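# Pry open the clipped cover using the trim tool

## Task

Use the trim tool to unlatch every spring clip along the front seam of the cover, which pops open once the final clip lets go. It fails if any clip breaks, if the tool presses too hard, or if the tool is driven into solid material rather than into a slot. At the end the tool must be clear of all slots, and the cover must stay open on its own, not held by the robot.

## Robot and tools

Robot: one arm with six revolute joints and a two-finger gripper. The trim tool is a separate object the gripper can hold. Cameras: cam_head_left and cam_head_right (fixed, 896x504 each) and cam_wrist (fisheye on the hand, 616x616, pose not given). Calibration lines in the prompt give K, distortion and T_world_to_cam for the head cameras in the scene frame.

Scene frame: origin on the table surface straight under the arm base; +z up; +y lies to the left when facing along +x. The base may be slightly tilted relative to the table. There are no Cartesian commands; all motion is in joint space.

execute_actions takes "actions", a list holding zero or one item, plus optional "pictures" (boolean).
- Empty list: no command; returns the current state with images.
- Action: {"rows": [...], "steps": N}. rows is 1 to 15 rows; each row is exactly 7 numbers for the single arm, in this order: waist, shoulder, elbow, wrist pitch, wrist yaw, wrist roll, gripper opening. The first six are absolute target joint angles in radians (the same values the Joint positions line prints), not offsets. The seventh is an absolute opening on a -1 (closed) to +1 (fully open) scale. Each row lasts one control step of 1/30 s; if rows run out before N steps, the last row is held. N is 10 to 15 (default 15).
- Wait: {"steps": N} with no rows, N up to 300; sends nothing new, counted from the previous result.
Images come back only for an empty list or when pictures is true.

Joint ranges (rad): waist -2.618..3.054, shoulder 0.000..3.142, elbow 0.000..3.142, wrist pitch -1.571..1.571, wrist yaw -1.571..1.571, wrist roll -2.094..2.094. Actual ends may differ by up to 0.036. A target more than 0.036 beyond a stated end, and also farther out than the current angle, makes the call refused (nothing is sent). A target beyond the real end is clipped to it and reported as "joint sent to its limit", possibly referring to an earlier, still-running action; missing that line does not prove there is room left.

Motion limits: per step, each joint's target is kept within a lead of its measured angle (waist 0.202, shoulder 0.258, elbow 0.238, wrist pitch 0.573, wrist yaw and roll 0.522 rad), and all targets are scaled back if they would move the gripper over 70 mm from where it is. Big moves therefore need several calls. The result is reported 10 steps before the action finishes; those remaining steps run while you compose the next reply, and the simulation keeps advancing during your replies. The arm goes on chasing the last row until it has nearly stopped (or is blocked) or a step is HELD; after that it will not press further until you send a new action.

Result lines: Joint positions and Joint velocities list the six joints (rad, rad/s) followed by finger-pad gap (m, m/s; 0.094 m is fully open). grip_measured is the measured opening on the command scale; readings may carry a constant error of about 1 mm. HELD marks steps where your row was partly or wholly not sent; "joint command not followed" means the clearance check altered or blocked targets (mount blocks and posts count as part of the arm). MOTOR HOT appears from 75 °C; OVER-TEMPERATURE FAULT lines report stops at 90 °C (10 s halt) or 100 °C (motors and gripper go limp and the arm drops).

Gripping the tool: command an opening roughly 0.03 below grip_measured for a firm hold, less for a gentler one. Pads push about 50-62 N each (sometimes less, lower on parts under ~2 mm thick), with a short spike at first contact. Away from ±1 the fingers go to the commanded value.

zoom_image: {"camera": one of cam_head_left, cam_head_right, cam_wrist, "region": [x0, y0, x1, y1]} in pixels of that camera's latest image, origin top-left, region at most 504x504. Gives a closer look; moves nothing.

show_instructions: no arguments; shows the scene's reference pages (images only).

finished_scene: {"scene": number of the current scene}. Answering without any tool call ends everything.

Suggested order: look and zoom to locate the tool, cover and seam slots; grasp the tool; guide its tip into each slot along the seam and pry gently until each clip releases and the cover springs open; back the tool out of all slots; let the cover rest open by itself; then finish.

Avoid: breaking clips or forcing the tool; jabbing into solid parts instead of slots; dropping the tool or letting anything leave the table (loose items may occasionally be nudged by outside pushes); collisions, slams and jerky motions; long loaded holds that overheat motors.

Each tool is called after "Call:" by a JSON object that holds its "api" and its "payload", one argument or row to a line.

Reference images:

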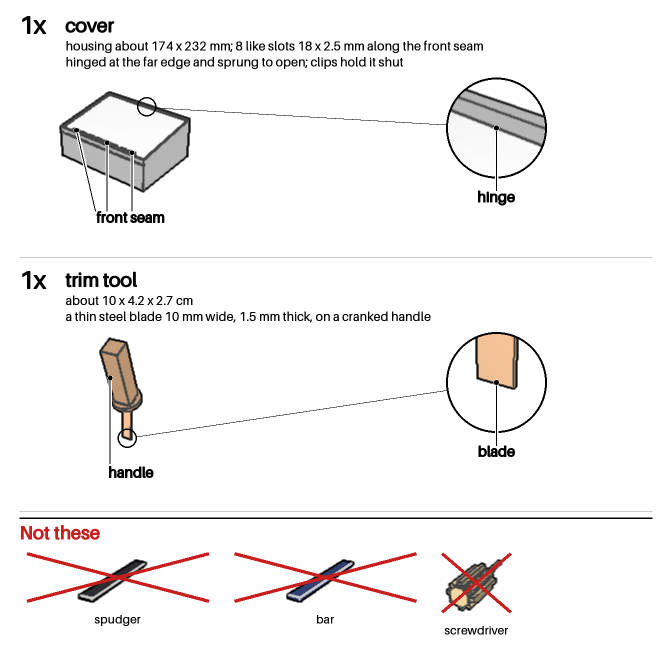

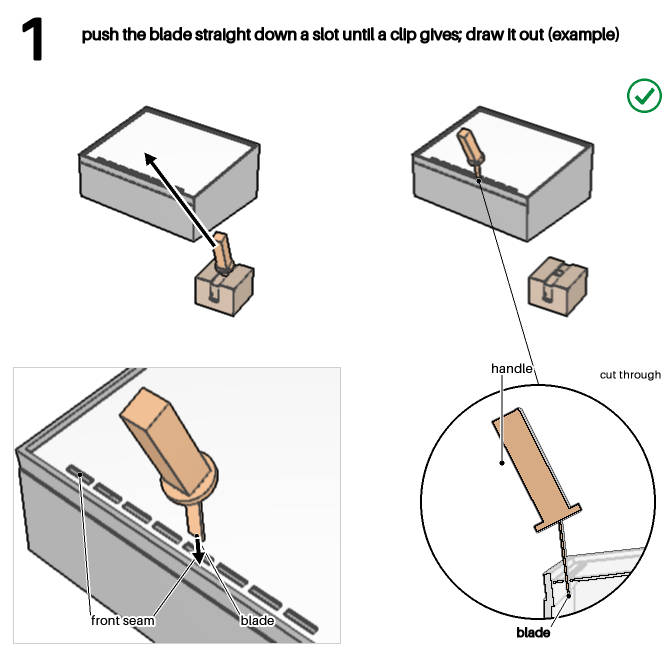

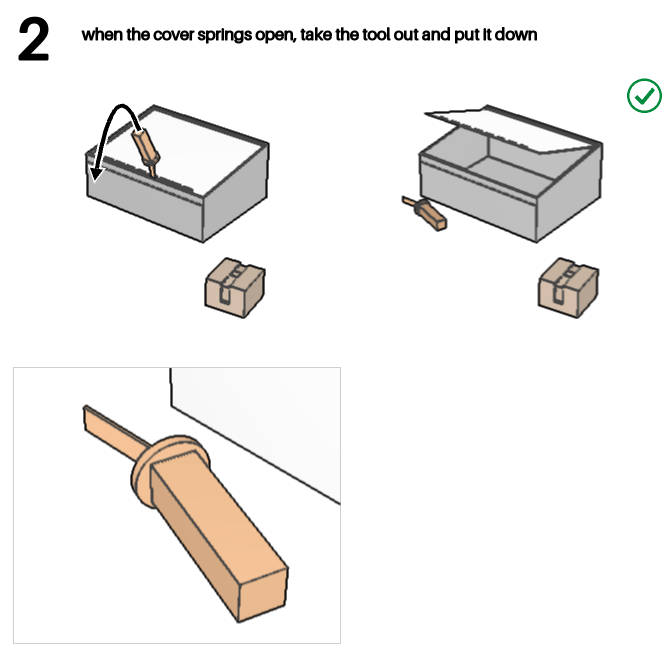

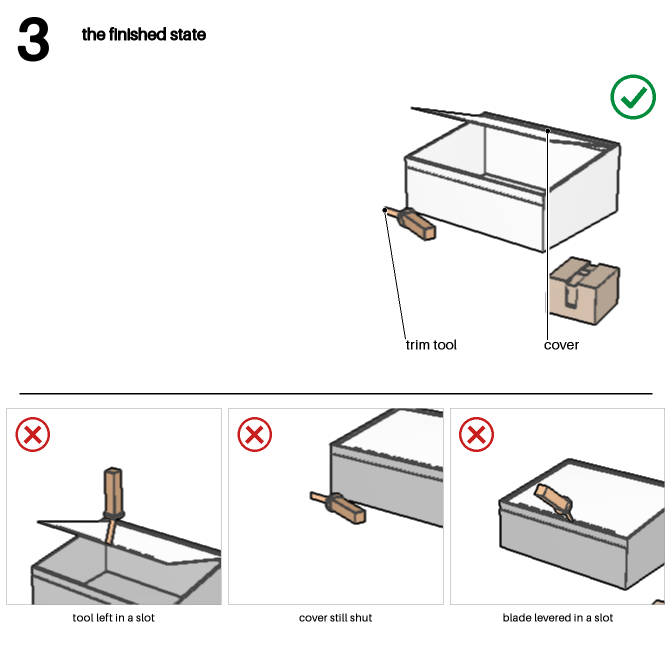

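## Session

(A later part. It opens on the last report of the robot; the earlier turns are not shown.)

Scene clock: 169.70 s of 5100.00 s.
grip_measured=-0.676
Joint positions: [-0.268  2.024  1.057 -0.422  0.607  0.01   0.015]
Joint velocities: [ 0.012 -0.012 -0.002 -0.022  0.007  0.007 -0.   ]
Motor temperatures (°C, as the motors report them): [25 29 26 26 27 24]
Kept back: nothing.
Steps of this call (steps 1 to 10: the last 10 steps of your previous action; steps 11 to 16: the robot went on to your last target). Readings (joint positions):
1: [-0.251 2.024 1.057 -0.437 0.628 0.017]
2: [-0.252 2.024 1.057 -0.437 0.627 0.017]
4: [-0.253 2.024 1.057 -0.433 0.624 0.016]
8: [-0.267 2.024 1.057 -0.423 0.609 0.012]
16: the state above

Call:
{"api": "execute_actions", "payload": {
  "actions": [
    {"rows": [[-0.256,2.030,1.032,-0.432,0.615,0.016,-0.71],[-0.250,2.020,1.032,-0.438,0.622,0.022,-0.71],[-0.245,2.012,1.032,-0.443,0.628,0.027,-0.71],[-0.240,2.005,1.032,-0.448,0.634,0.031,-0.71],[-0.235,1.999,1.032,-0.453,0.640,0.035,-0.71],[-0.230,1.996,1.032,-0.458,0.646,0.039,-0.71],[-0.225,1.996,1.032,-0.462,0.652,0.043,-0.71],[-0.220,1.996,1.032,-0.466,0.658,0.047,-0.71],[-0.215,1.996,1.032,-0.470,0.664,0.051,-0.71],[-0.211,1.996,1.032,-0.473,0.670,0.054,-0.71],[-0.207,1.996,1.032,-0.476,0.675,0.057,-0.71],[-0.203,1.996,1.032,-0.478,0.680,0.060,-0.71]], "steps": 15}
  ]
}}

Call:
{"api": "execute_actions", "payload": {
  "actions": [
    {"steps": 20}
  ],
  "pictures": true
}}

Call:
{"api": "zoom_image", "payload": {
  "camera": "cam_wrist",
  "region": [241, 190, 381, 280]
}}

Scene clock: 175.33 s of 5100.00 s.
grip_measured=-0.676
Joint positions: [-0.264  2.024  1.057 -0.422  0.613  0.014  0.015]
Joint velocities: [ 0.046 -0.002  0.002  0.037  0.051  0.022 -0.001]
Motor temperatures (°C, as the motors report them): [25 29 26 26 27 24]
Steps of this call (steps 1 to 15: the robot went on to your last target; steps 16 to 90: nothing new was sent; then 2.47 s passed at rest; steps 91 to 95: the first 5 steps of this action). Readings (joint positions):
91: [-0.268 2.024 1.057 -0.422 0.607 0.010]
92: [-0.268 2.024 1.057 -0.422 0.607 0.010]
94: [-0.265 2.024 1.057 -0.422 0.611 0.012]
95: the state above

Scene clock: 176.00 s of 5100.00 s.
grip_measured=-0.676
Joint positions: [-0.219  2.012  1.057 -0.463  0.668  0.049  0.015]
Joint velocities: [ 0.017 -0.002  0.017  0.007  0.095  0.007  0.001]
Motor temperatures (°C, as the motors report them): [25 29 26 26 27 24]
Kept back: nothing.
Steps of this call (steps 1 to 10: the last 10 steps of your previous action; steps 11 to 20: the robot went on to your last target). Readings (joint positions):
1: [-0.261 2.024 1.057 -0.423 0.616 0.017]
2: [-0.258 2.024 1.057 -0.425 0.621 0.020]
4: [-0.250 2.024 1.057 -0.431 0.632 0.028]
8: [-0.229 2.019 1.057 -0.448 0.653 0.041]
20: the state above

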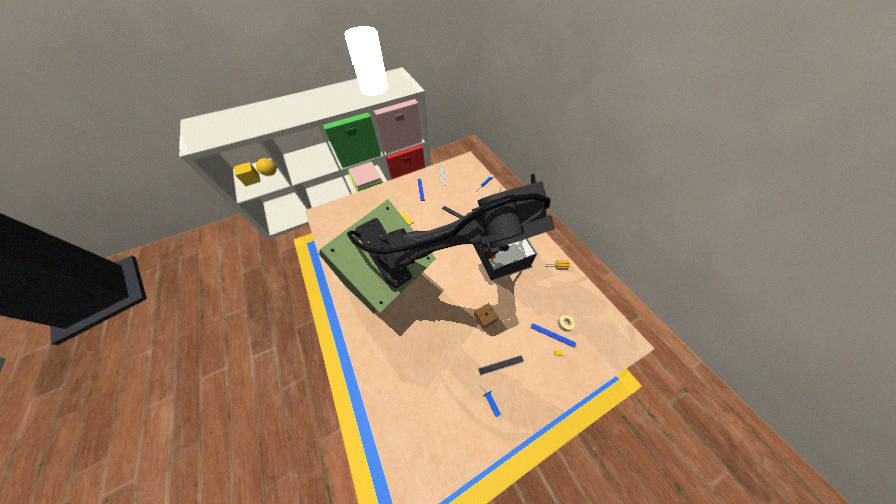

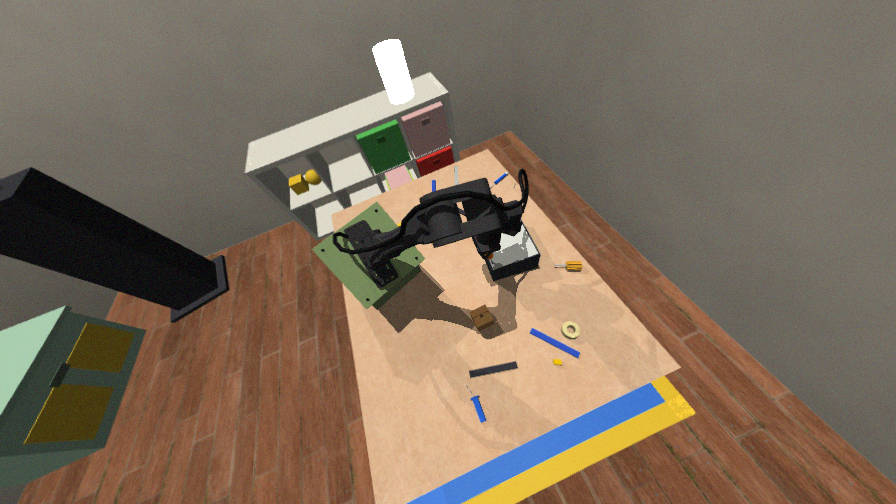

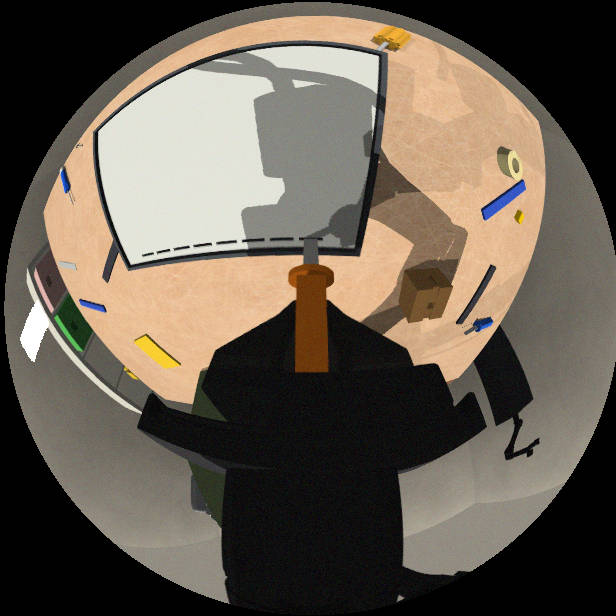

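Region (241, 190, 381, 280) of cam_wrist's 616x616 image, scaled by 3.600, with more detail than that image has; it fills the top 324 rows of this view, and the rest is white.

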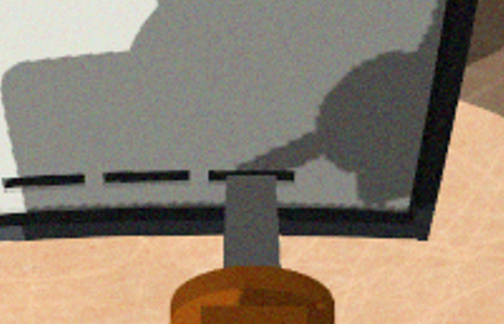

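Call:
{"api": "execute_actions", "payload": {
  "actions": [
    {"rows": [[-0.201,1.990,1.040,-0.483,0.680,0.063,-0.71],[-0.199,1.984,1.050,-0.488,0.680,0.066,-0.71],[-0.196,1.979,1.060,-0.494,0.680,0.069,-0.71],[-0.193,1.975,1.070,-0.499,0.680,0.072,-0.71],[-0.190,1.972,1.080,-0.503,0.680,0.075,-0.71],[-0.189,1.972,1.085,-0.504,0.680,0.076,-0.71]], "steps": 12}
  ]
}}

Call:
{"api": "execute_actions", "payload": {
  "actions": [
    {"rows": [[-0.183,1.990,1.092,-0.505,0.681,0.084,-0.71],[-0.175,2.005,1.096,-0.506,0.682,0.093,-0.71],[-0.167,2.016,1.100,-0.507,0.683,0.102,-0.71],[-0.159,2.025,1.104,-0.508,0.684,0.111,-0.71],[-0.151,2.034,1.108,-0.509,0.685,0.120,-0.71],[-0.143,2.043,1.112,-0.510,0.686,0.129,-0.71],[-0.135,2.052,1.116,-0.511,0.687,0.138,-0.71],[-0.127,2.061,1.119,-0.512,0.688,0.147,-0.71],[-0.119,2.070,1.122,-0.513,0.689,0.156,-0.71],[-0.111,2.079,1.125,-0.514,0.690,0.165,-0.71],[-0.104,2.088,1.128,-0.515,0.691,0.174,-0.71],[-0.097,2.097,1.130,-0.516,0.692,0.183,-0.71],[-0.091,2.105,1.132,-0.517,0.693,0.192,-0.71],[-0.086,2.111,1.133,-0.518,0.694,0.200,-0.71],[-0.081,2.115,1.134,-0.518,0.695,0.208,-0.71]], "steps": 15}
  ]
}}

Call:
{"api": "execute_actions", "payload": {
  "actions": [
    {"steps": 25}
  ],
  "pictures": true
}}

Call:
{"api": "zoom_image", "payload": {
  "camera": "cam_wrist",
  "region": [241, 190, 381, 280]
}}

Scene clock: 178.20 s of 5100.00 s.
grip_measured=-0.676
Joint positions: [-0.219  2.011  1.057 -0.465  0.669  0.052  0.015]
Joint velocities: [-0.007 -0.046  0.012 -0.066  0.051  0.051  0.001]
Motor temperatures (°C, as the motors report them): [25 29 26 26 27 24]
Steps of this call (steps 1 to 15: the robot went on to your last target; steps 16 to 64: nothing new was sent; steps 65 to 66: the first 2 steps of this action). Readings (joint positions):
65: [-0.219 2.012 1.057 -0.464 0.669 0.051]
66: the state above

Scene clock: 178.70 s of 5100.00 s.
grip_measured=-0.676
Joint positions: [-0.191  2.     1.07  -0.493  0.674  0.085  0.015]
Joint velocities: [ 0.217  0.203  0.198  0.081 -0.022  0.183 -0.   ]
Motor temperatures (°C, as the motors report them): [25 29 26 26 27 24]
Steps of this call (steps 1 to 10: the last 10 steps of your previous action; steps 11 to 15: the first 5 steps of this action). Readings (joint positions):
11: [-0.208 1.986 1.057 -0.487 0.670 0.066]
12: [-0.206 1.986 1.057 -0.487 0.671 0.069]
14: [-0.198 1.992 1.064 -0.493 0.673 0.079]
15: the state above

Scene clock: 179.53 s of 5100.00 s.
grip_measured=-0.676
Joint positions: [-0.097  2.104  1.103 -0.504  0.683  0.197  0.015]
Joint velocities: [ 0.007 -0.007  0.012 -0.007 -0.066  0.022  0.   ]
Motor temperatures (°C, as the motors report them): [26 29 26 26 27 24]
Kept back: nothing.
Steps of this call (steps 1 to 10: the last 10 steps of your previous action; steps 11 to 25: the robot went on to your last target). Readings (joint positions):
1: [-0.183 2.008 1.076 -0.493 0.675 0.091]
2: [-0.173 2.017 1.082 -0.493 0.676 0.099]
4: [-0.154 2.036 1.091 -0.493 0.677 0.114]
8: [-0.120 2.074 1.100 -0.496 0.678 0.147]
25: the state above

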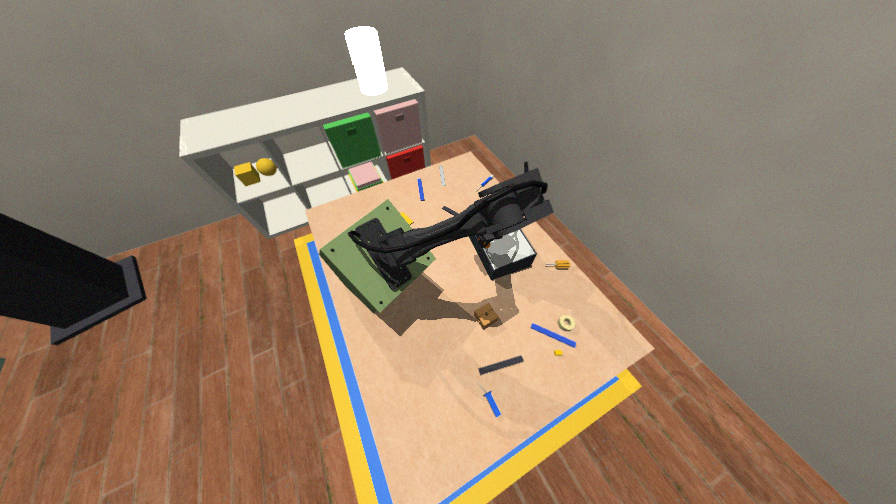

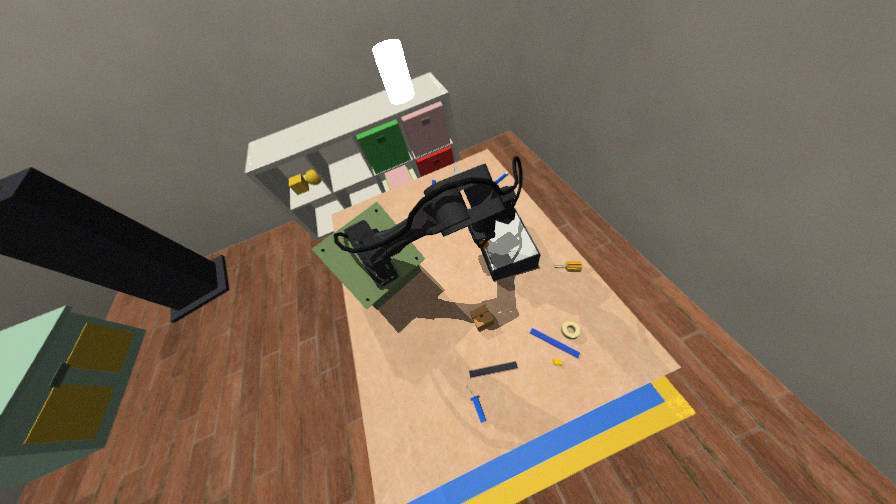

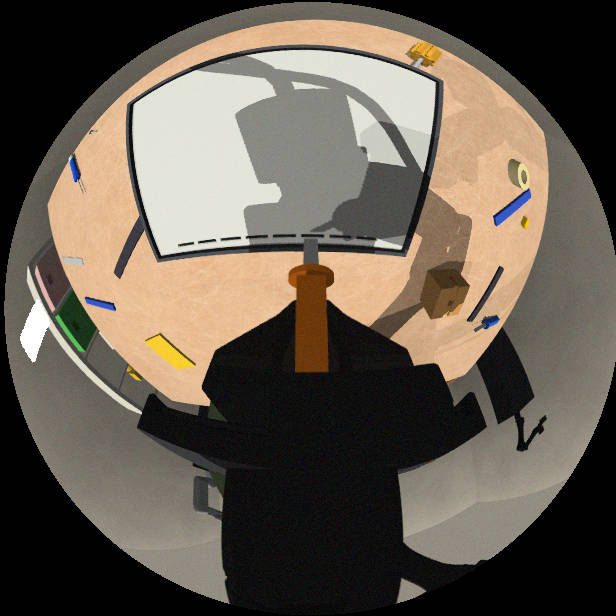

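Region (241, 190, 381, 280) of cam_wrist's 616x616 image, scaled by 3.600, with more detail than that image has; it fills the top 324 rows of this view, and the rest is white.

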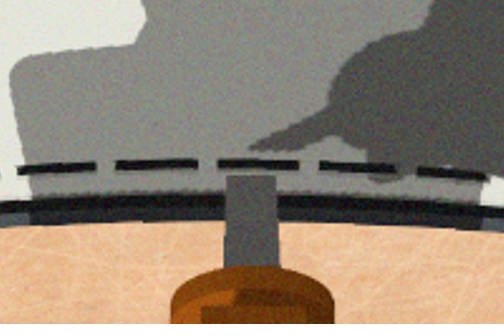

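Call:
{"api": "execute_actions", "payload": {
  "actions": [
    {"rows": [[-0.095,2.120,1.134,-0.500,0.695,0.208,-0.71],[-0.100,2.126,1.134,-0.490,0.695,0.208,-0.71],[-0.103,2.130,1.134,-0.483,0.695,0.208,-0.71],[-0.106,2.133,1.134,-0.477,0.695,0.208,-0.71],[-0.109,2.133,1.134,-0.471,0.695,0.208,-0.71]], "steps": 12}
  ]
}}

Call:
{"api": "execute_actions", "payload": {
  "actions": [
    {"steps": 20}
  ],
  "pictures": true
}}

Call:
{"api": "zoom_image", "payload": {
  "camera": "cam_wrist",
  "region": [271, 215, 351, 265]
}}

Scene clock: 180.53 s of 5100.00 s.
grip_measured=-0.676
Joint positions: [-0.097  2.104  1.103 -0.504  0.683  0.198  0.015]
Joint velocities: [-0.012 -0.002 -0.017 -0.007 -0.066 -0.037 -0.001]
Motor temperatures (°C, as the motors report them): [26 29 26 26 27 24]
Steps of this call (steps 1 to 28: the robot went on to your last target; steps 29 to 30: the first 2 steps of this action). Readings (joint positions):
29: [-0.097 2.104 1.103 -0.504 0.683 0.198]
30: the state above

Scene clock: 181.20 s of 5100.00 s.
grip_measured=-0.676
Joint positions: [-0.106  2.118  1.103 -0.487  0.684  0.198  0.015]
Joint velocities: [ 0.012 -0.002 -0.012 -0.081 -0.051 -0.066 -0.001]
Motor temperatures (°C, as the motors report them): [26 29 26 26 27 24]
Kept back: nothing.
Steps of this call (steps 1 to 10: the last 10 steps of your previous action; steps 11 to 20: the robot went on to your last target). Readings (joint positions):
1: [-0.097 2.105 1.103 -0.503 0.683 0.198]
2: [-0.097 2.107 1.103 -0.501 0.684 0.198]
4: [-0.099 2.113 1.103 -0.495 0.684 0.198]
8: [-0.105 2.118 1.103 -0.491 0.684 0.198]
20: the state above

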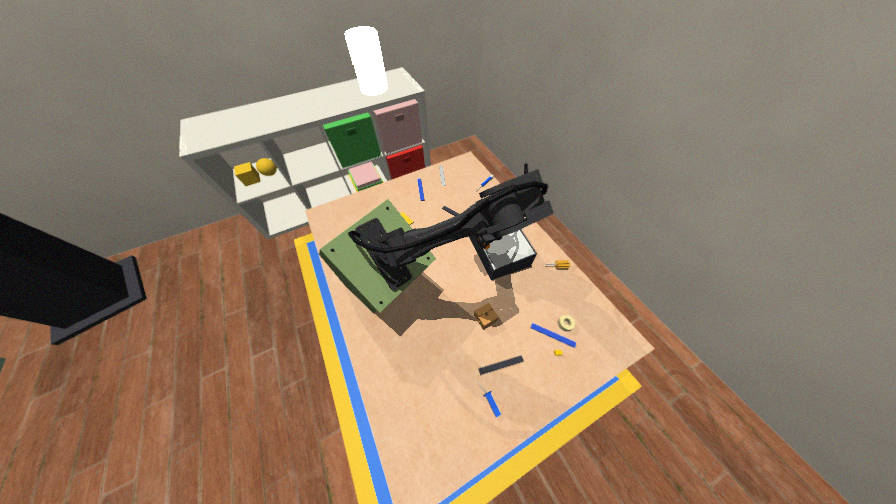

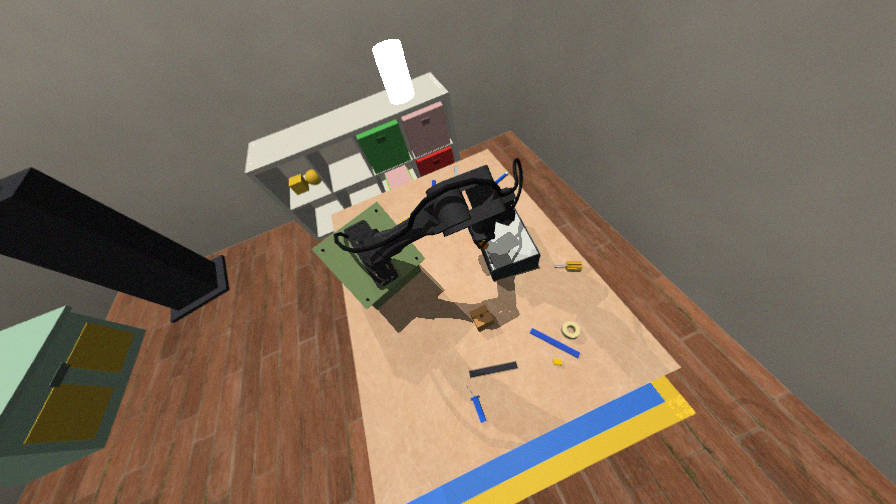

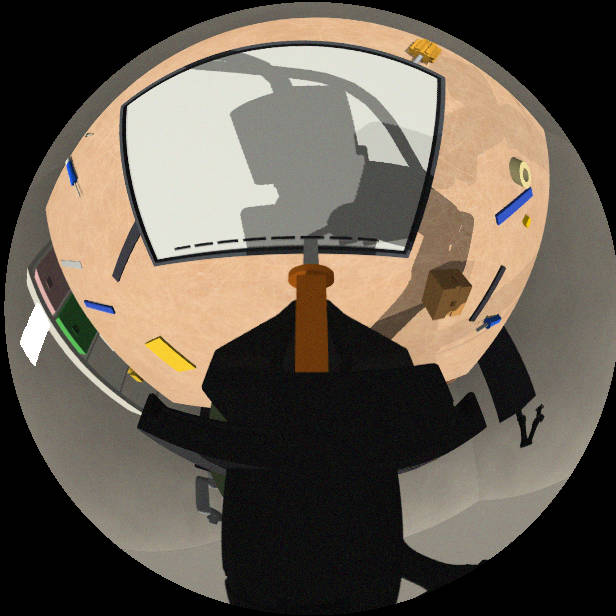

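Region (271, 215, 351, 265) of cam_wrist's 616x616 image, scaled by 6.300, with more detail than that image has; it fills the top 315 rows of this view, and the rest is white.

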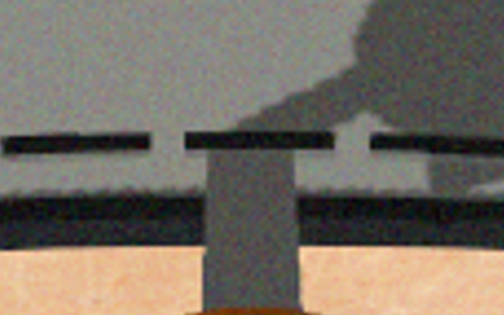

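Call:
{"api": "execute_actions", "payload": {
  "actions": [
    {"rows": [[-0.111,2.133,1.134,-0.469,0.673,0.190,-0.71],[-0.113,2.133,1.134,-0.467,0.670,0.186,-0.71],[-0.115,2.133,1.134,-0.465,0.667,0.183,-0.71],[-0.117,2.133,1.134,-0.464,0.665,0.180,-0.71]], "steps": 12}
  ]
}}

Call:
{"api": "execute_actions", "payload": {
  "actions": [
    {"steps": 20}
  ],
  "pictures": true
}}

Call:
{"api": "zoom_image", "payload": {
  "camera": "cam_wrist",
  "region": [271, 215, 351, 265]
}}

Scene clock: 181.97 s of 5100.00 s.
grip_measured=-0.676
Joint positions: [-0.106  2.118  1.103 -0.486  0.683  0.198  0.015]
Joint velocities: [ 0.017 -0.002  0.002  0.081 -0.007 -0.037  0.001]
Motor temperatures (°C, as the motors report them): [26 29 26 26 27 24]
Steps of this call (steps 1 to 15: the robot went on to your last target; steps 16 to 21: nothing new was sent; steps 22 to 23: the first 2 steps of this action). Readings (joint positions):
22: [-0.106 2.118 1.103 -0.487 0.684 0.198]
23: the state above

Scene clock: 182.63 s of 5100.00 s.
grip_measured=-0.676
Joint positions: [-0.114  2.118  1.103 -0.48   0.674  0.189  0.015]
Joint velocities: [ 0.002 -0.007  0.007  0.051 -0.007  0.007  0.   ]
Motor temperatures (°C, as the motors report them): [26 29 26 26 27 24]
Kept back: nothing.
Steps of this call (steps 1 to 10: the last 10 steps of your previous action; steps 11 to 15: the robot went on to your last target; steps 16 to 20: nothing new was sent). Readings (joint positions):
1: [-0.106 2.118 1.103 -0.485 0.682 0.197]
2: [-0.107 2.118 1.103 -0.484 0.680 0.195]
4: [-0.110 2.118 1.103 -0.482 0.677 0.193]
8: [-0.114 2.118 1.103 -0.481 0.676 0.191]
20: the state above
The arm was judged still, so your last target was given up. Only a new action makes it travel on or press farther. Fingers that are still opening or closing keep moving.

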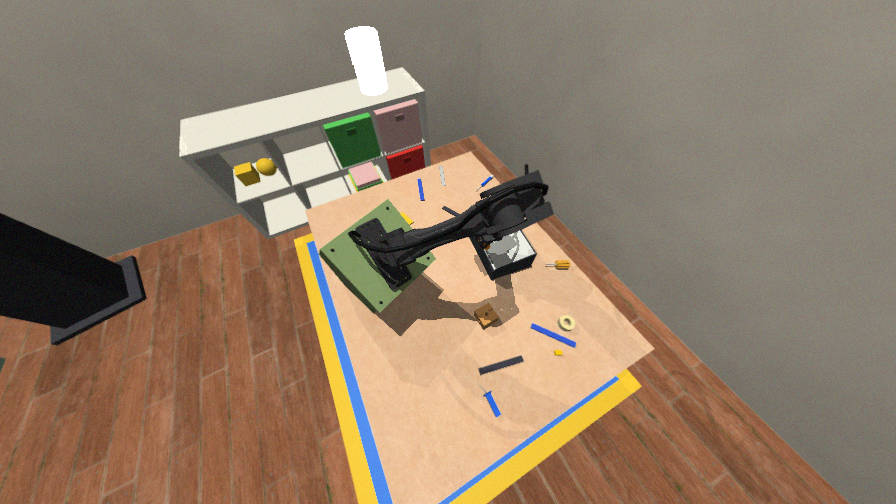

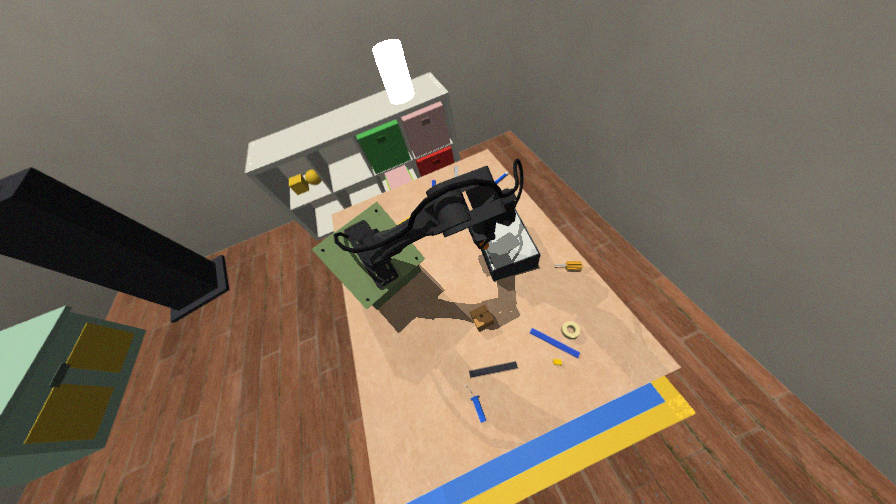

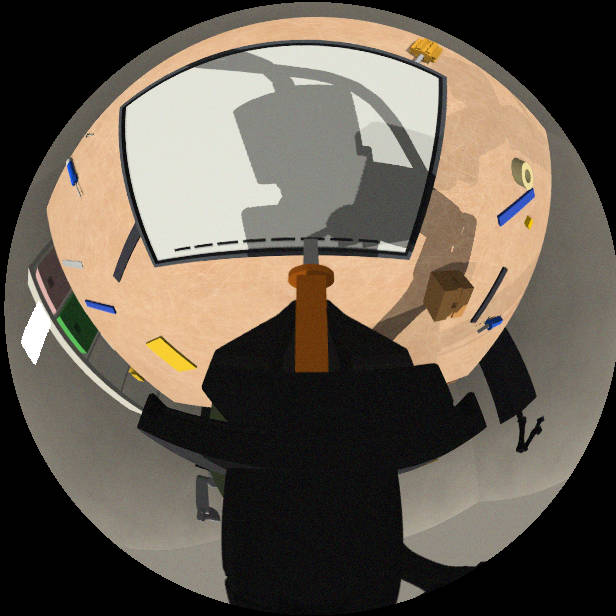

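Region (271, 215, 351, 265) of cam_wrist's 616x616 image, scaled by 6.300, with more detail than that image has; it fills the top 315 rows of this view, and the rest is white.

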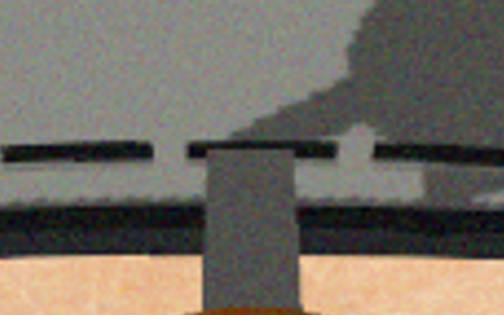

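Call:
{"api": "execute_actions", "payload": {
  "actions": [
    {"rows": [[-0.119,2.133,1.134,-0.463,0.663,0.178,-0.71],[-0.121,2.133,1.134,-0.462,0.660,0.176,-0.71],[-0.123,2.133,1.134,-0.462,0.658,0.174,-0.71],[-0.125,2.133,1.134,-0.461,0.656,0.172,-0.71],[-0.127,2.133,1.134,-0.460,0.654,0.170,-0.71],[-0.129,2.133,1.134,-0.459,0.651,0.168,-0.71],[-0.131,2.133,1.134,-0.458,0.649,0.166,-0.71],[-0.133,2.133,1.134,-0.458,0.647,0.164,-0.71]], "steps": 14}
  ]
}}

Call:
{"api": "execute_actions", "payload": {
  "actions": [
    {"steps": 20}
  ],
  "pictures": true
}}

Call:
{"api": "zoom_image", "payload": {
  "camera": "cam_wrist",
  "region": [271, 215, 351, 265]
}}

Scene clock: 183.33 s of 5100.00 s.
grip_measured=-0.676
Joint positions: [-0.115  2.118  1.103 -0.479  0.671  0.186  0.015]
Joint velocities: [-0.012 -0.017 -0.032  0.022 -0.051  0.022  0.   ]
Motor temperatures (°C, as the motors report them): [26 29 26 26 27 24]
Steps of this call (steps 1 to 17: nothing new was sent; steps 18 to 21: the first 4 steps of this action). Readings (joint positions):
18: [-0.114 2.118 1.103 -0.480 0.674 0.189]
19: [-0.114 2.118 1.103 -0.479 0.673 0.188]
21: the state above

Scene clock: 184.00 s of 5100.00 s.
grip_measured=-0.676
Joint positions: [-0.13   2.118  1.103 -0.472  0.658  0.173  0.015]
Joint velocities: [-0.007  0.017  0.007 -0.007 -0.081 -0.066 -0.   ]
Motor temperatures (°C, as the motors report them): [26 29 26 26 27 24]
Kept back: nothing.
Steps of this call (steps 1 to 10: the last 10 steps of your previous action; steps 11 to 20: the robot went on to your last target). Readings (joint positions):
1: [-0.116 2.118 1.103 -0.478 0.669 0.185]
2: [-0.118 2.118 1.103 -0.477 0.667 0.183]
4: [-0.123 2.118 1.103 -0.476 0.663 0.180]
8: [-0.130 2.118 1.103 -0.472 0.660 0.176]
20: the state above

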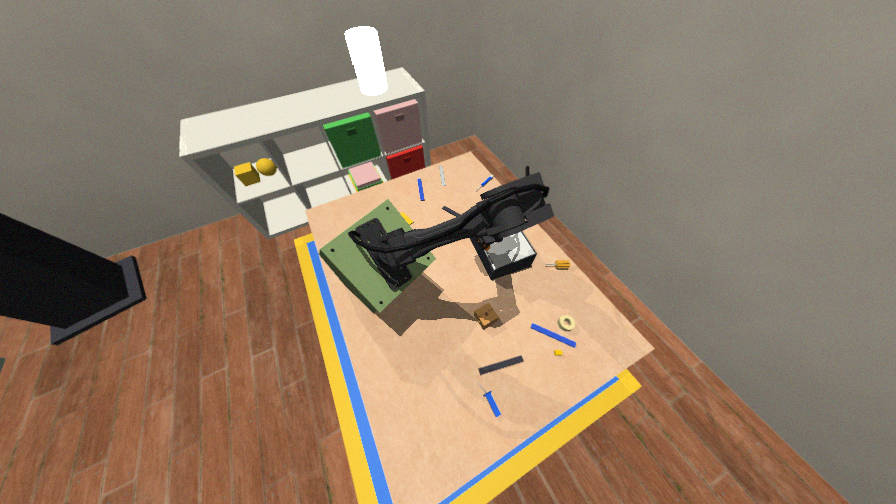

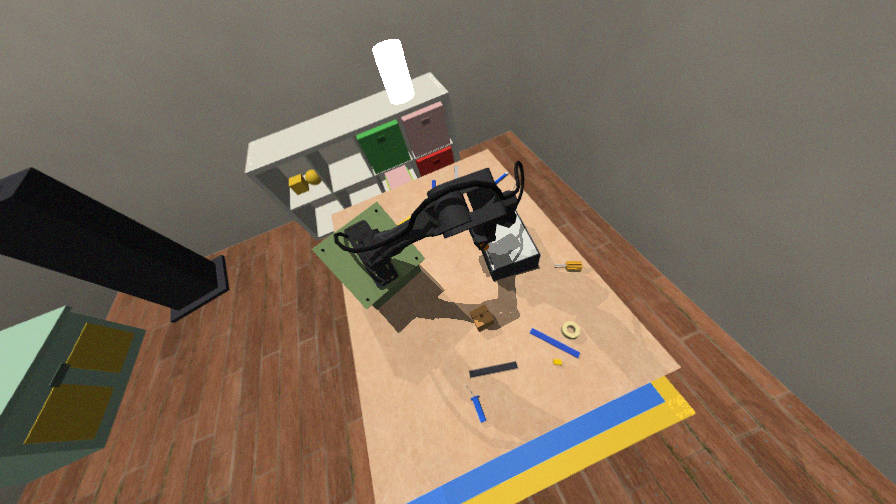

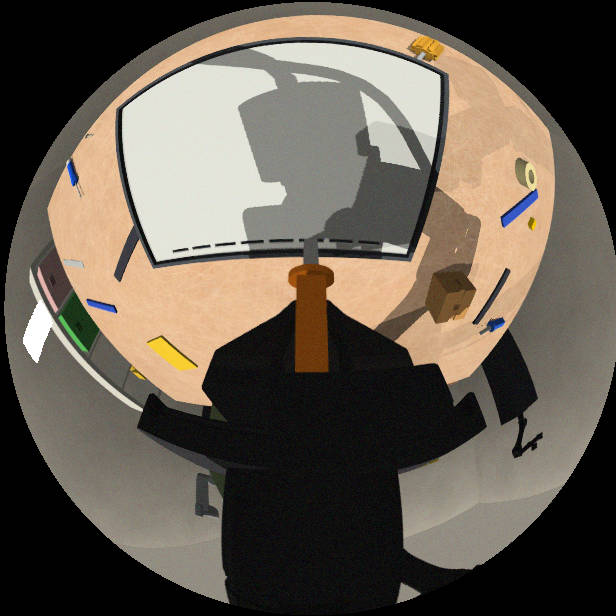

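Region (271, 215, 351, 265) of cam_wrist's 616x616 image, scaled by 6.300, with more detail than that image has; it fills the top 315 rows of this view, and the rest is white.

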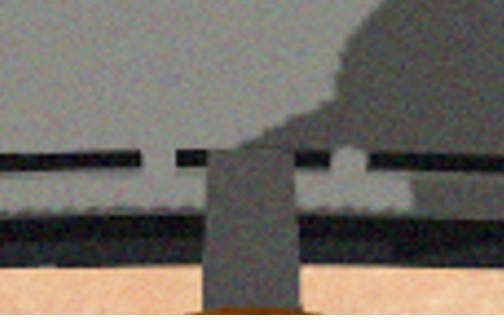

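Call:
{"api": "execute_actions", "payload": {
  "actions": [
    {"rows": [[-0.133,2.138,1.134,-0.458,0.647,0.164,-0.71],[-0.133,2.143,1.134,-0.455,0.647,0.164,-0.71],[-0.133,2.147,1.134,-0.452,0.647,0.164,-0.71],[-0.133,2.147,1.134,-0.449,0.647,0.164,-0.71],[-0.133,2.147,1.134,-0.446,0.647,0.164,-0.71],[-0.133,2.147,1.134,-0.444,0.647,0.164,-0.71]], "steps": 12}
  ]
}}

Call:
{"api": "execute_actions", "payload": {
  "actions": [
    {"rows": [[-0.135,2.147,1.134,-0.443,0.644,0.162,-0.71],[-0.138,2.147,1.134,-0.442,0.641,0.159,-0.71],[-0.140,2.147,1.134,-0.441,0.638,0.157,-0.71],[-0.143,2.147,1.134,-0.440,0.635,0.154,-0.71],[-0.145,2.147,1.134,-0.439,0.632,0.151,-0.71],[-0.148,2.147,1.134,-0.438,0.629,0.149,-0.71],[-0.151,2.147,1.134,-0.437,0.626,0.146,-0.71],[-0.154,2.147,1.134,-0.436,0.623,0.143,-0.71]], "steps": 14}
  ]
}}

Call:
{"api": "execute_actions", "payload": {
  "actions": [
    {"steps": 20}
  ]
}}

Scene clock: 184.63 s of 5100.00 s.
grip_measured=-0.676
Joint positions: [-0.13   2.118  1.103 -0.471  0.657  0.173  0.015]
Joint velocities: [-0.007 -0.007 -0.012  0.066 -0.037  0.022 -0.   ]
Motor temperatures (°C, as the motors report them): [26 29 26 26 27 24]
Steps of this call (steps 1 to 15: the robot went on to your last target; steps 16 to 17: nothing new was sent; steps 18 to 19: the first 2 steps of this action). Readings (joint positions):
18: [-0.130 2.118 1.103 -0.472 0.657 0.173]
19: the state above

Scene clock: 185.10 s of 5100.00 s.
grip_measured=-0.676
Joint positions: [-0.131  2.129  1.103 -0.459  0.656  0.17   0.015]
Joint velocities: [-0.042 -0.012 -0.007  0.066 -0.081 -0.022  0.   ]
Motor temperatures (°C, as the motors report them): [26 29 26 26 27 24]
Steps of this call (steps 1 to 10: the last 10 steps of your previous action; steps 11 to 14: the first 4 steps of this action). Readings (joint positions):
11: [-0.130 2.129 1.103 -0.459 0.657 0.173]
12: [-0.130 2.129 1.103 -0.459 0.657 0.172]
14: the state above

Scene clock: 185.77 s of 5100.00 s.
grip_measured=-0.676
Joint positions: [-0.138  2.129  1.103 -0.456  0.646  0.157  0.015]
Joint velocities: [ 0.002 -0.007  0.007  0.051  0.022 -0.066  0.001]
Motor temperatures (°C, as the motors report them): [26 29 26 26 27 24]
Kept back: nothing.
Steps of this call (steps 1 to 10: the last 10 steps of your previous action; steps 11 to 20: the robot went on to your last target). Readings (joint positions):
1: [-0.133 2.129 1.103 -0.458 0.655 0.169]
2: [-0.134 2.129 1.103 -0.458 0.652 0.167]
4: [-0.137 2.129 1.103 -0.456 0.648 0.163]
8: [-0.138 2.129 1.103 -0.456 0.646 0.159]
20: the state above

Call:
{"api": "execute_actions", "payload": {
  "actions": [
    {"rows": [[-0.157,2.147,1.134,-0.436,0.623,0.150,-0.71],[-0.160,2.147,1.134,-0.436,0.622,0.150,-0.71],[-0.162,2.147,1.134,-0.436,0.621,0.150,-0.71],[-0.164,2.147,1.134,-0.436,0.620,0.150,-0.71],[-0.166,2.147,1.134,-0.436,0.619,0.150,-0.71],[-0.168,2.147,1.134,-0.436,0.618,0.150,-0.71],[-0.170,2.147,1.134,-0.436,0.617,0.150,-0.71]], "steps": 14}
  ]
}}

Call:
{"api": "execute_actions", "payload": {
  "actions": [
    {"steps": 16}
  ]
}}

Scene clock: 186.50 s of 5100.00 s.
grip_measured=-0.676
Joint positions: [-0.141  2.129  1.103 -0.456  0.643  0.157  0.015]
Joint velocities: [-0.002  0.002 -0.007  0.037 -0.037  0.007 -0.001]
Motor temperatures (°C, as the motors report them): [26 29 26 26 27 24]
Steps of this call (steps 1 to 15: the robot went on to your last target; steps 16 to 18: nothing new was sent; steps 19 to 22: the first 4 steps of this action). Readings (joint positions):
19: [-0.138 2.129 1.103 -0.456 0.646 0.157]
20: [-0.139 2.129 1.103 -0.456 0.646 0.157]
22: the state above

Scene clock: 187.03 s of 5100.00 s.
grip_measured=-0.676
Joint positions: [-0.159  2.129  1.107 -0.447  0.621  0.155  0.015]
Joint velocities: [-0.012 -0.012 -0.007  0.007 -0.051  0.066 -0.001]
Motor temperatures (°C, as the motors report them): [26 29 26 26 27 24]
Kept back: nothing.
Steps of this call (steps 1 to 10: the last 10 steps of your previous action; steps 11 to 16: the robot went on to your last target). Readings (joint positions):
1: [-0.141 2.129 1.103 -0.456 0.642 0.157]
2: [-0.141 2.129 1.103 -0.456 0.642 0.157]
4: [-0.142 2.129 1.104 -0.456 0.641 0.157]
8: [-0.154 2.129 1.107 -0.451 0.626 0.157]
16: the state above

Call:
{"api": "execute_actions", "payload": {
  "actions": [
    {"rows": [[-0.146,2.135,1.134,-0.458,0.630,0.163,-0.71],[-0.141,2.125,1.134,-0.463,0.636,0.168,-0.71],[-0.136,2.117,1.134,-0.467,0.641,0.172,-0.71],[-0.131,2.110,1.134,-0.471,0.647,0.176,-0.71],[-0.126,2.104,1.134,-0.475,0.652,0.179,-0.71],[-0.121,2.101,1.134,-0.479,0.658,0.182,-0.71],[-0.117,2.101,1.134,-0.482,0.663,0.185,-0.71],[-0.113,2.101,1.134,-0.485,0.668,0.188,-0.71],[-0.109,2.101,1.134,-0.488,0.673,0.191,-0.71],[-0.105,2.101,1.134,-0.491,0.678,0.194,-0.71],[-0.101,2.101,1.134,-0.493,0.682,0.197,-0.71],[-0.098,2.101,1.134,-0.495,0.685,0.199,-0.71]], "steps": 15}
  ]
}}

Call:
{"api": "execute_actions", "payload": {
  "actions": [
    {"rows": [[-0.096,2.096,1.134,-0.499,0.685,0.202,-0.71],[-0.094,2.090,1.134,-0.504,0.685,0.205,-0.71],[-0.091,2.085,1.134,-0.509,0.685,0.208,-0.71],[-0.088,2.081,1.140,-0.514,0.685,0.211,-0.71],[-0.085,2.078,1.143,-0.519,0.685,0.214,-0.71],[-0.084,2.078,1.143,-0.521,0.685,0.215,-0.71]], "steps": 13}
  ]
}}

Call:
{"api": "execute_actions", "payload": {
  "actions": [
    {"rows": [[-0.080,2.098,1.148,-0.521,0.688,0.220,-0.71],[-0.076,2.112,1.150,-0.521,0.690,0.225,-0.71],[-0.071,2.122,1.151,-0.521,0.692,0.230,-0.71],[-0.066,2.128,1.152,-0.521,0.694,0.235,-0.71],[-0.061,2.134,1.153,-0.521,0.695,0.240,-0.71],[-0.056,2.140,1.154,-0.521,0.696,0.245,-0.71],[-0.051,2.146,1.155,-0.521,0.697,0.250,-0.71],[-0.046,2.152,1.156,-0.521,0.698,0.255,-0.71],[-0.041,2.158,1.157,-0.521,0.699,0.260,-0.71],[-0.036,2.163,1.158,-0.521,0.700,0.264,-0.71],[-0.032,2.167,1.159,-0.521,0.701,0.268,-0.71],[-0.029,2.170,1.159,-0.521,0.702,0.271,-0.71],[-0.027,2.172,1.159,-0.521,0.703,0.274,-0.71]], "steps": 15}
  ]
}}

Call:
{"api": "execute_actions", "payload": {
  "actions": [
    {"steps": 25}
  ],
  "pictures": true
}}

Call:
{"api": "zoom_image", "payload": {
  "camera": "cam_wrist",
  "region": [241, 190, 381, 280]
}}

Scene clock: 189.37 s of 5100.00 s.
grip_measured=-0.676
Joint positions: [-0.155  2.129  1.107 -0.448  0.626  0.158  0.015]
Joint velocities: [ 0.051  0.012  0.012 -0.051  0.037  0.066 -0.001]
Motor temperatures (°C, as the motors report them): [26 29 26 26 27 24]
Steps of this call (steps 1 to 15: the robot went on to your last target; steps 16 to 65: nothing new was sent; steps 66 to 70: the first 5 steps of this action). Readings (joint positions):
66: [-0.159 2.129 1.107 -0.447 0.621 0.155]
67: [-0.159 2.129 1.107 -0.447 0.621 0.155]
69: [-0.157 2.129 1.107 -0.447 0.624 0.157]
70: the state above

Scene clock: 189.80 s of 5100.00 s.
grip_measured=-0.676
Joint positions: [-0.114  2.113  1.107 -0.484  0.668  0.189  0.015]
Joint velocities: [ 0.022 -0.12   0.002 -0.11   0.095  0.11  -0.001]
Motor temperatures (°C, as the motors report them): [26 29 26 26 27 24]
Steps of this call (steps 1 to 10: the last 10 steps of your previous action; steps 11 to 13: the first 3 steps of this action). Readings (joint positions):
11: [-0.116 2.119 1.107 -0.480 0.666 0.185]
12: [-0.115 2.116 1.107 -0.482 0.667 0.187]
13: the state above

Scene clock: 190.30 s of 5100.00 s.
grip_measured=-0.676
Joint positions: [-0.094  2.104  1.122 -0.508  0.68   0.216  0.015]
Joint velocities: [ 0.11   0.144  0.134 -0.081  0.051  0.168 -0.   ]
Motor temperatures (°C, as the motors report them): [26 29 26 26 27 24]
Steps of this call (steps 1 to 10: the last 10 steps of your previous action; steps 11 to 15: the first 5 steps of this action). Readings (joint positions):
11: [-0.103 2.092 1.107 -0.503 0.674 0.204]
12: [-0.103 2.092 1.108 -0.506 0.675 0.207]
14: [-0.098 2.099 1.117 -0.508 0.679 0.212]
15: the state above

Scene clock: 191.13 s of 5100.00 s.
grip_measured=-0.676
Joint positions: [-0.044  2.16   1.129 -0.508  0.691  0.263  0.015]
Joint velocities: [-0.007  0.007  0.007 -0.022 -0.051 -0.051 -0.   ]
Motor temperatures (°C, as the motors report them): [26 29 26 26 27 24]
Kept back: nothing.
Steps of this call (steps 1 to 10: the last 10 steps of your previous action; steps 11 to 25: the robot went on to your last target). Readings (joint positions):
1: [-0.089 2.110 1.125 -0.508 0.682 0.220]
2: [-0.083 2.116 1.127 -0.508 0.683 0.223]
4: [-0.071 2.129 1.129 -0.508 0.685 0.232]
8: [-0.050 2.153 1.129 -0.508 0.687 0.248]
25: the state above

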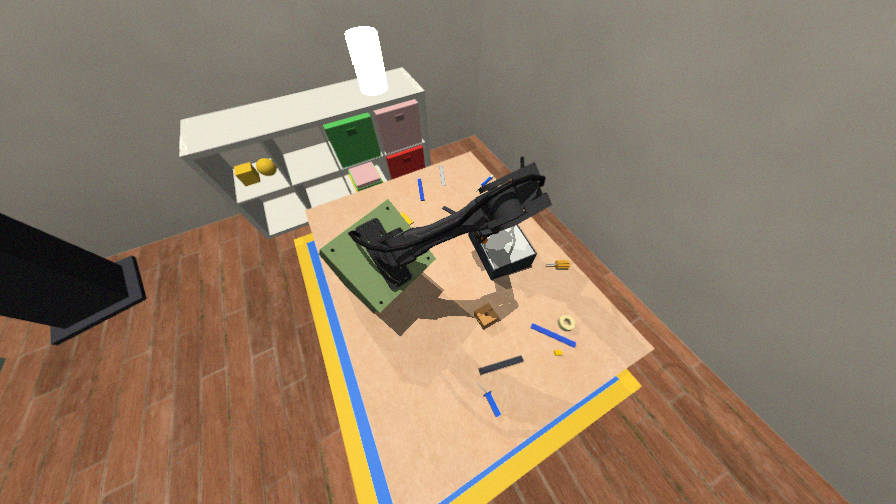

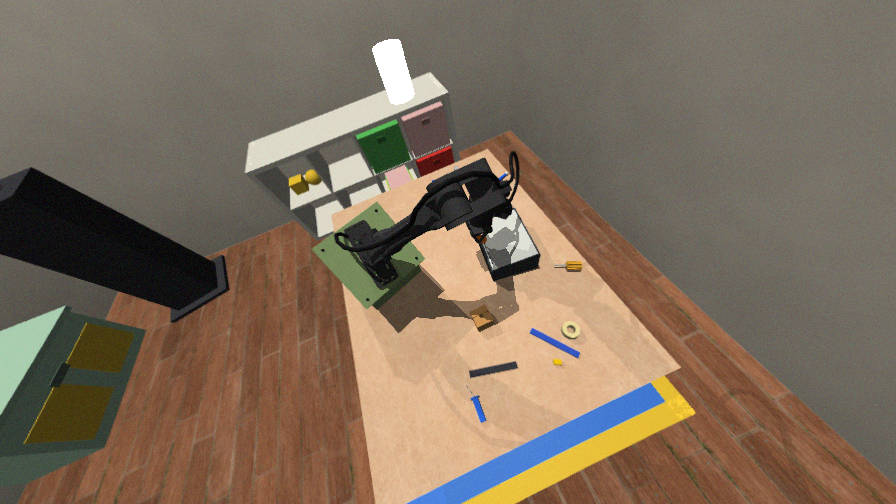

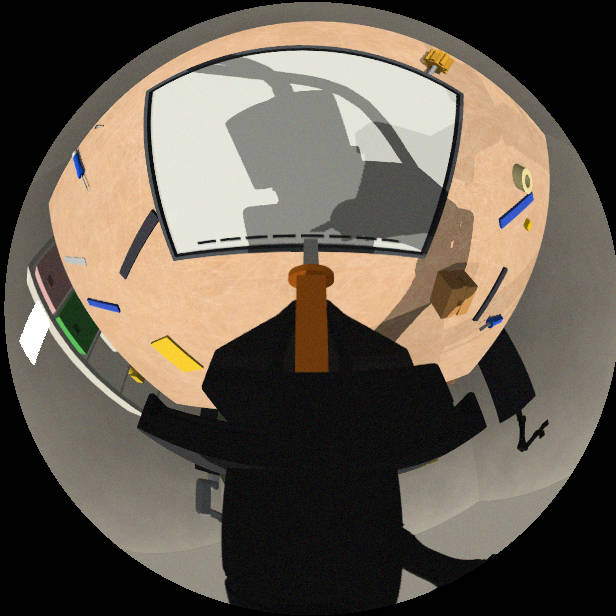

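Region (241, 190, 381, 280) of cam_wrist's 616x616 image, scaled by 3.600, with more detail than that image has; it fills the top 324 rows of this view, and the rest is white.

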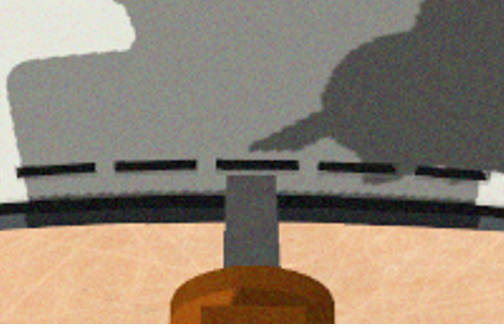

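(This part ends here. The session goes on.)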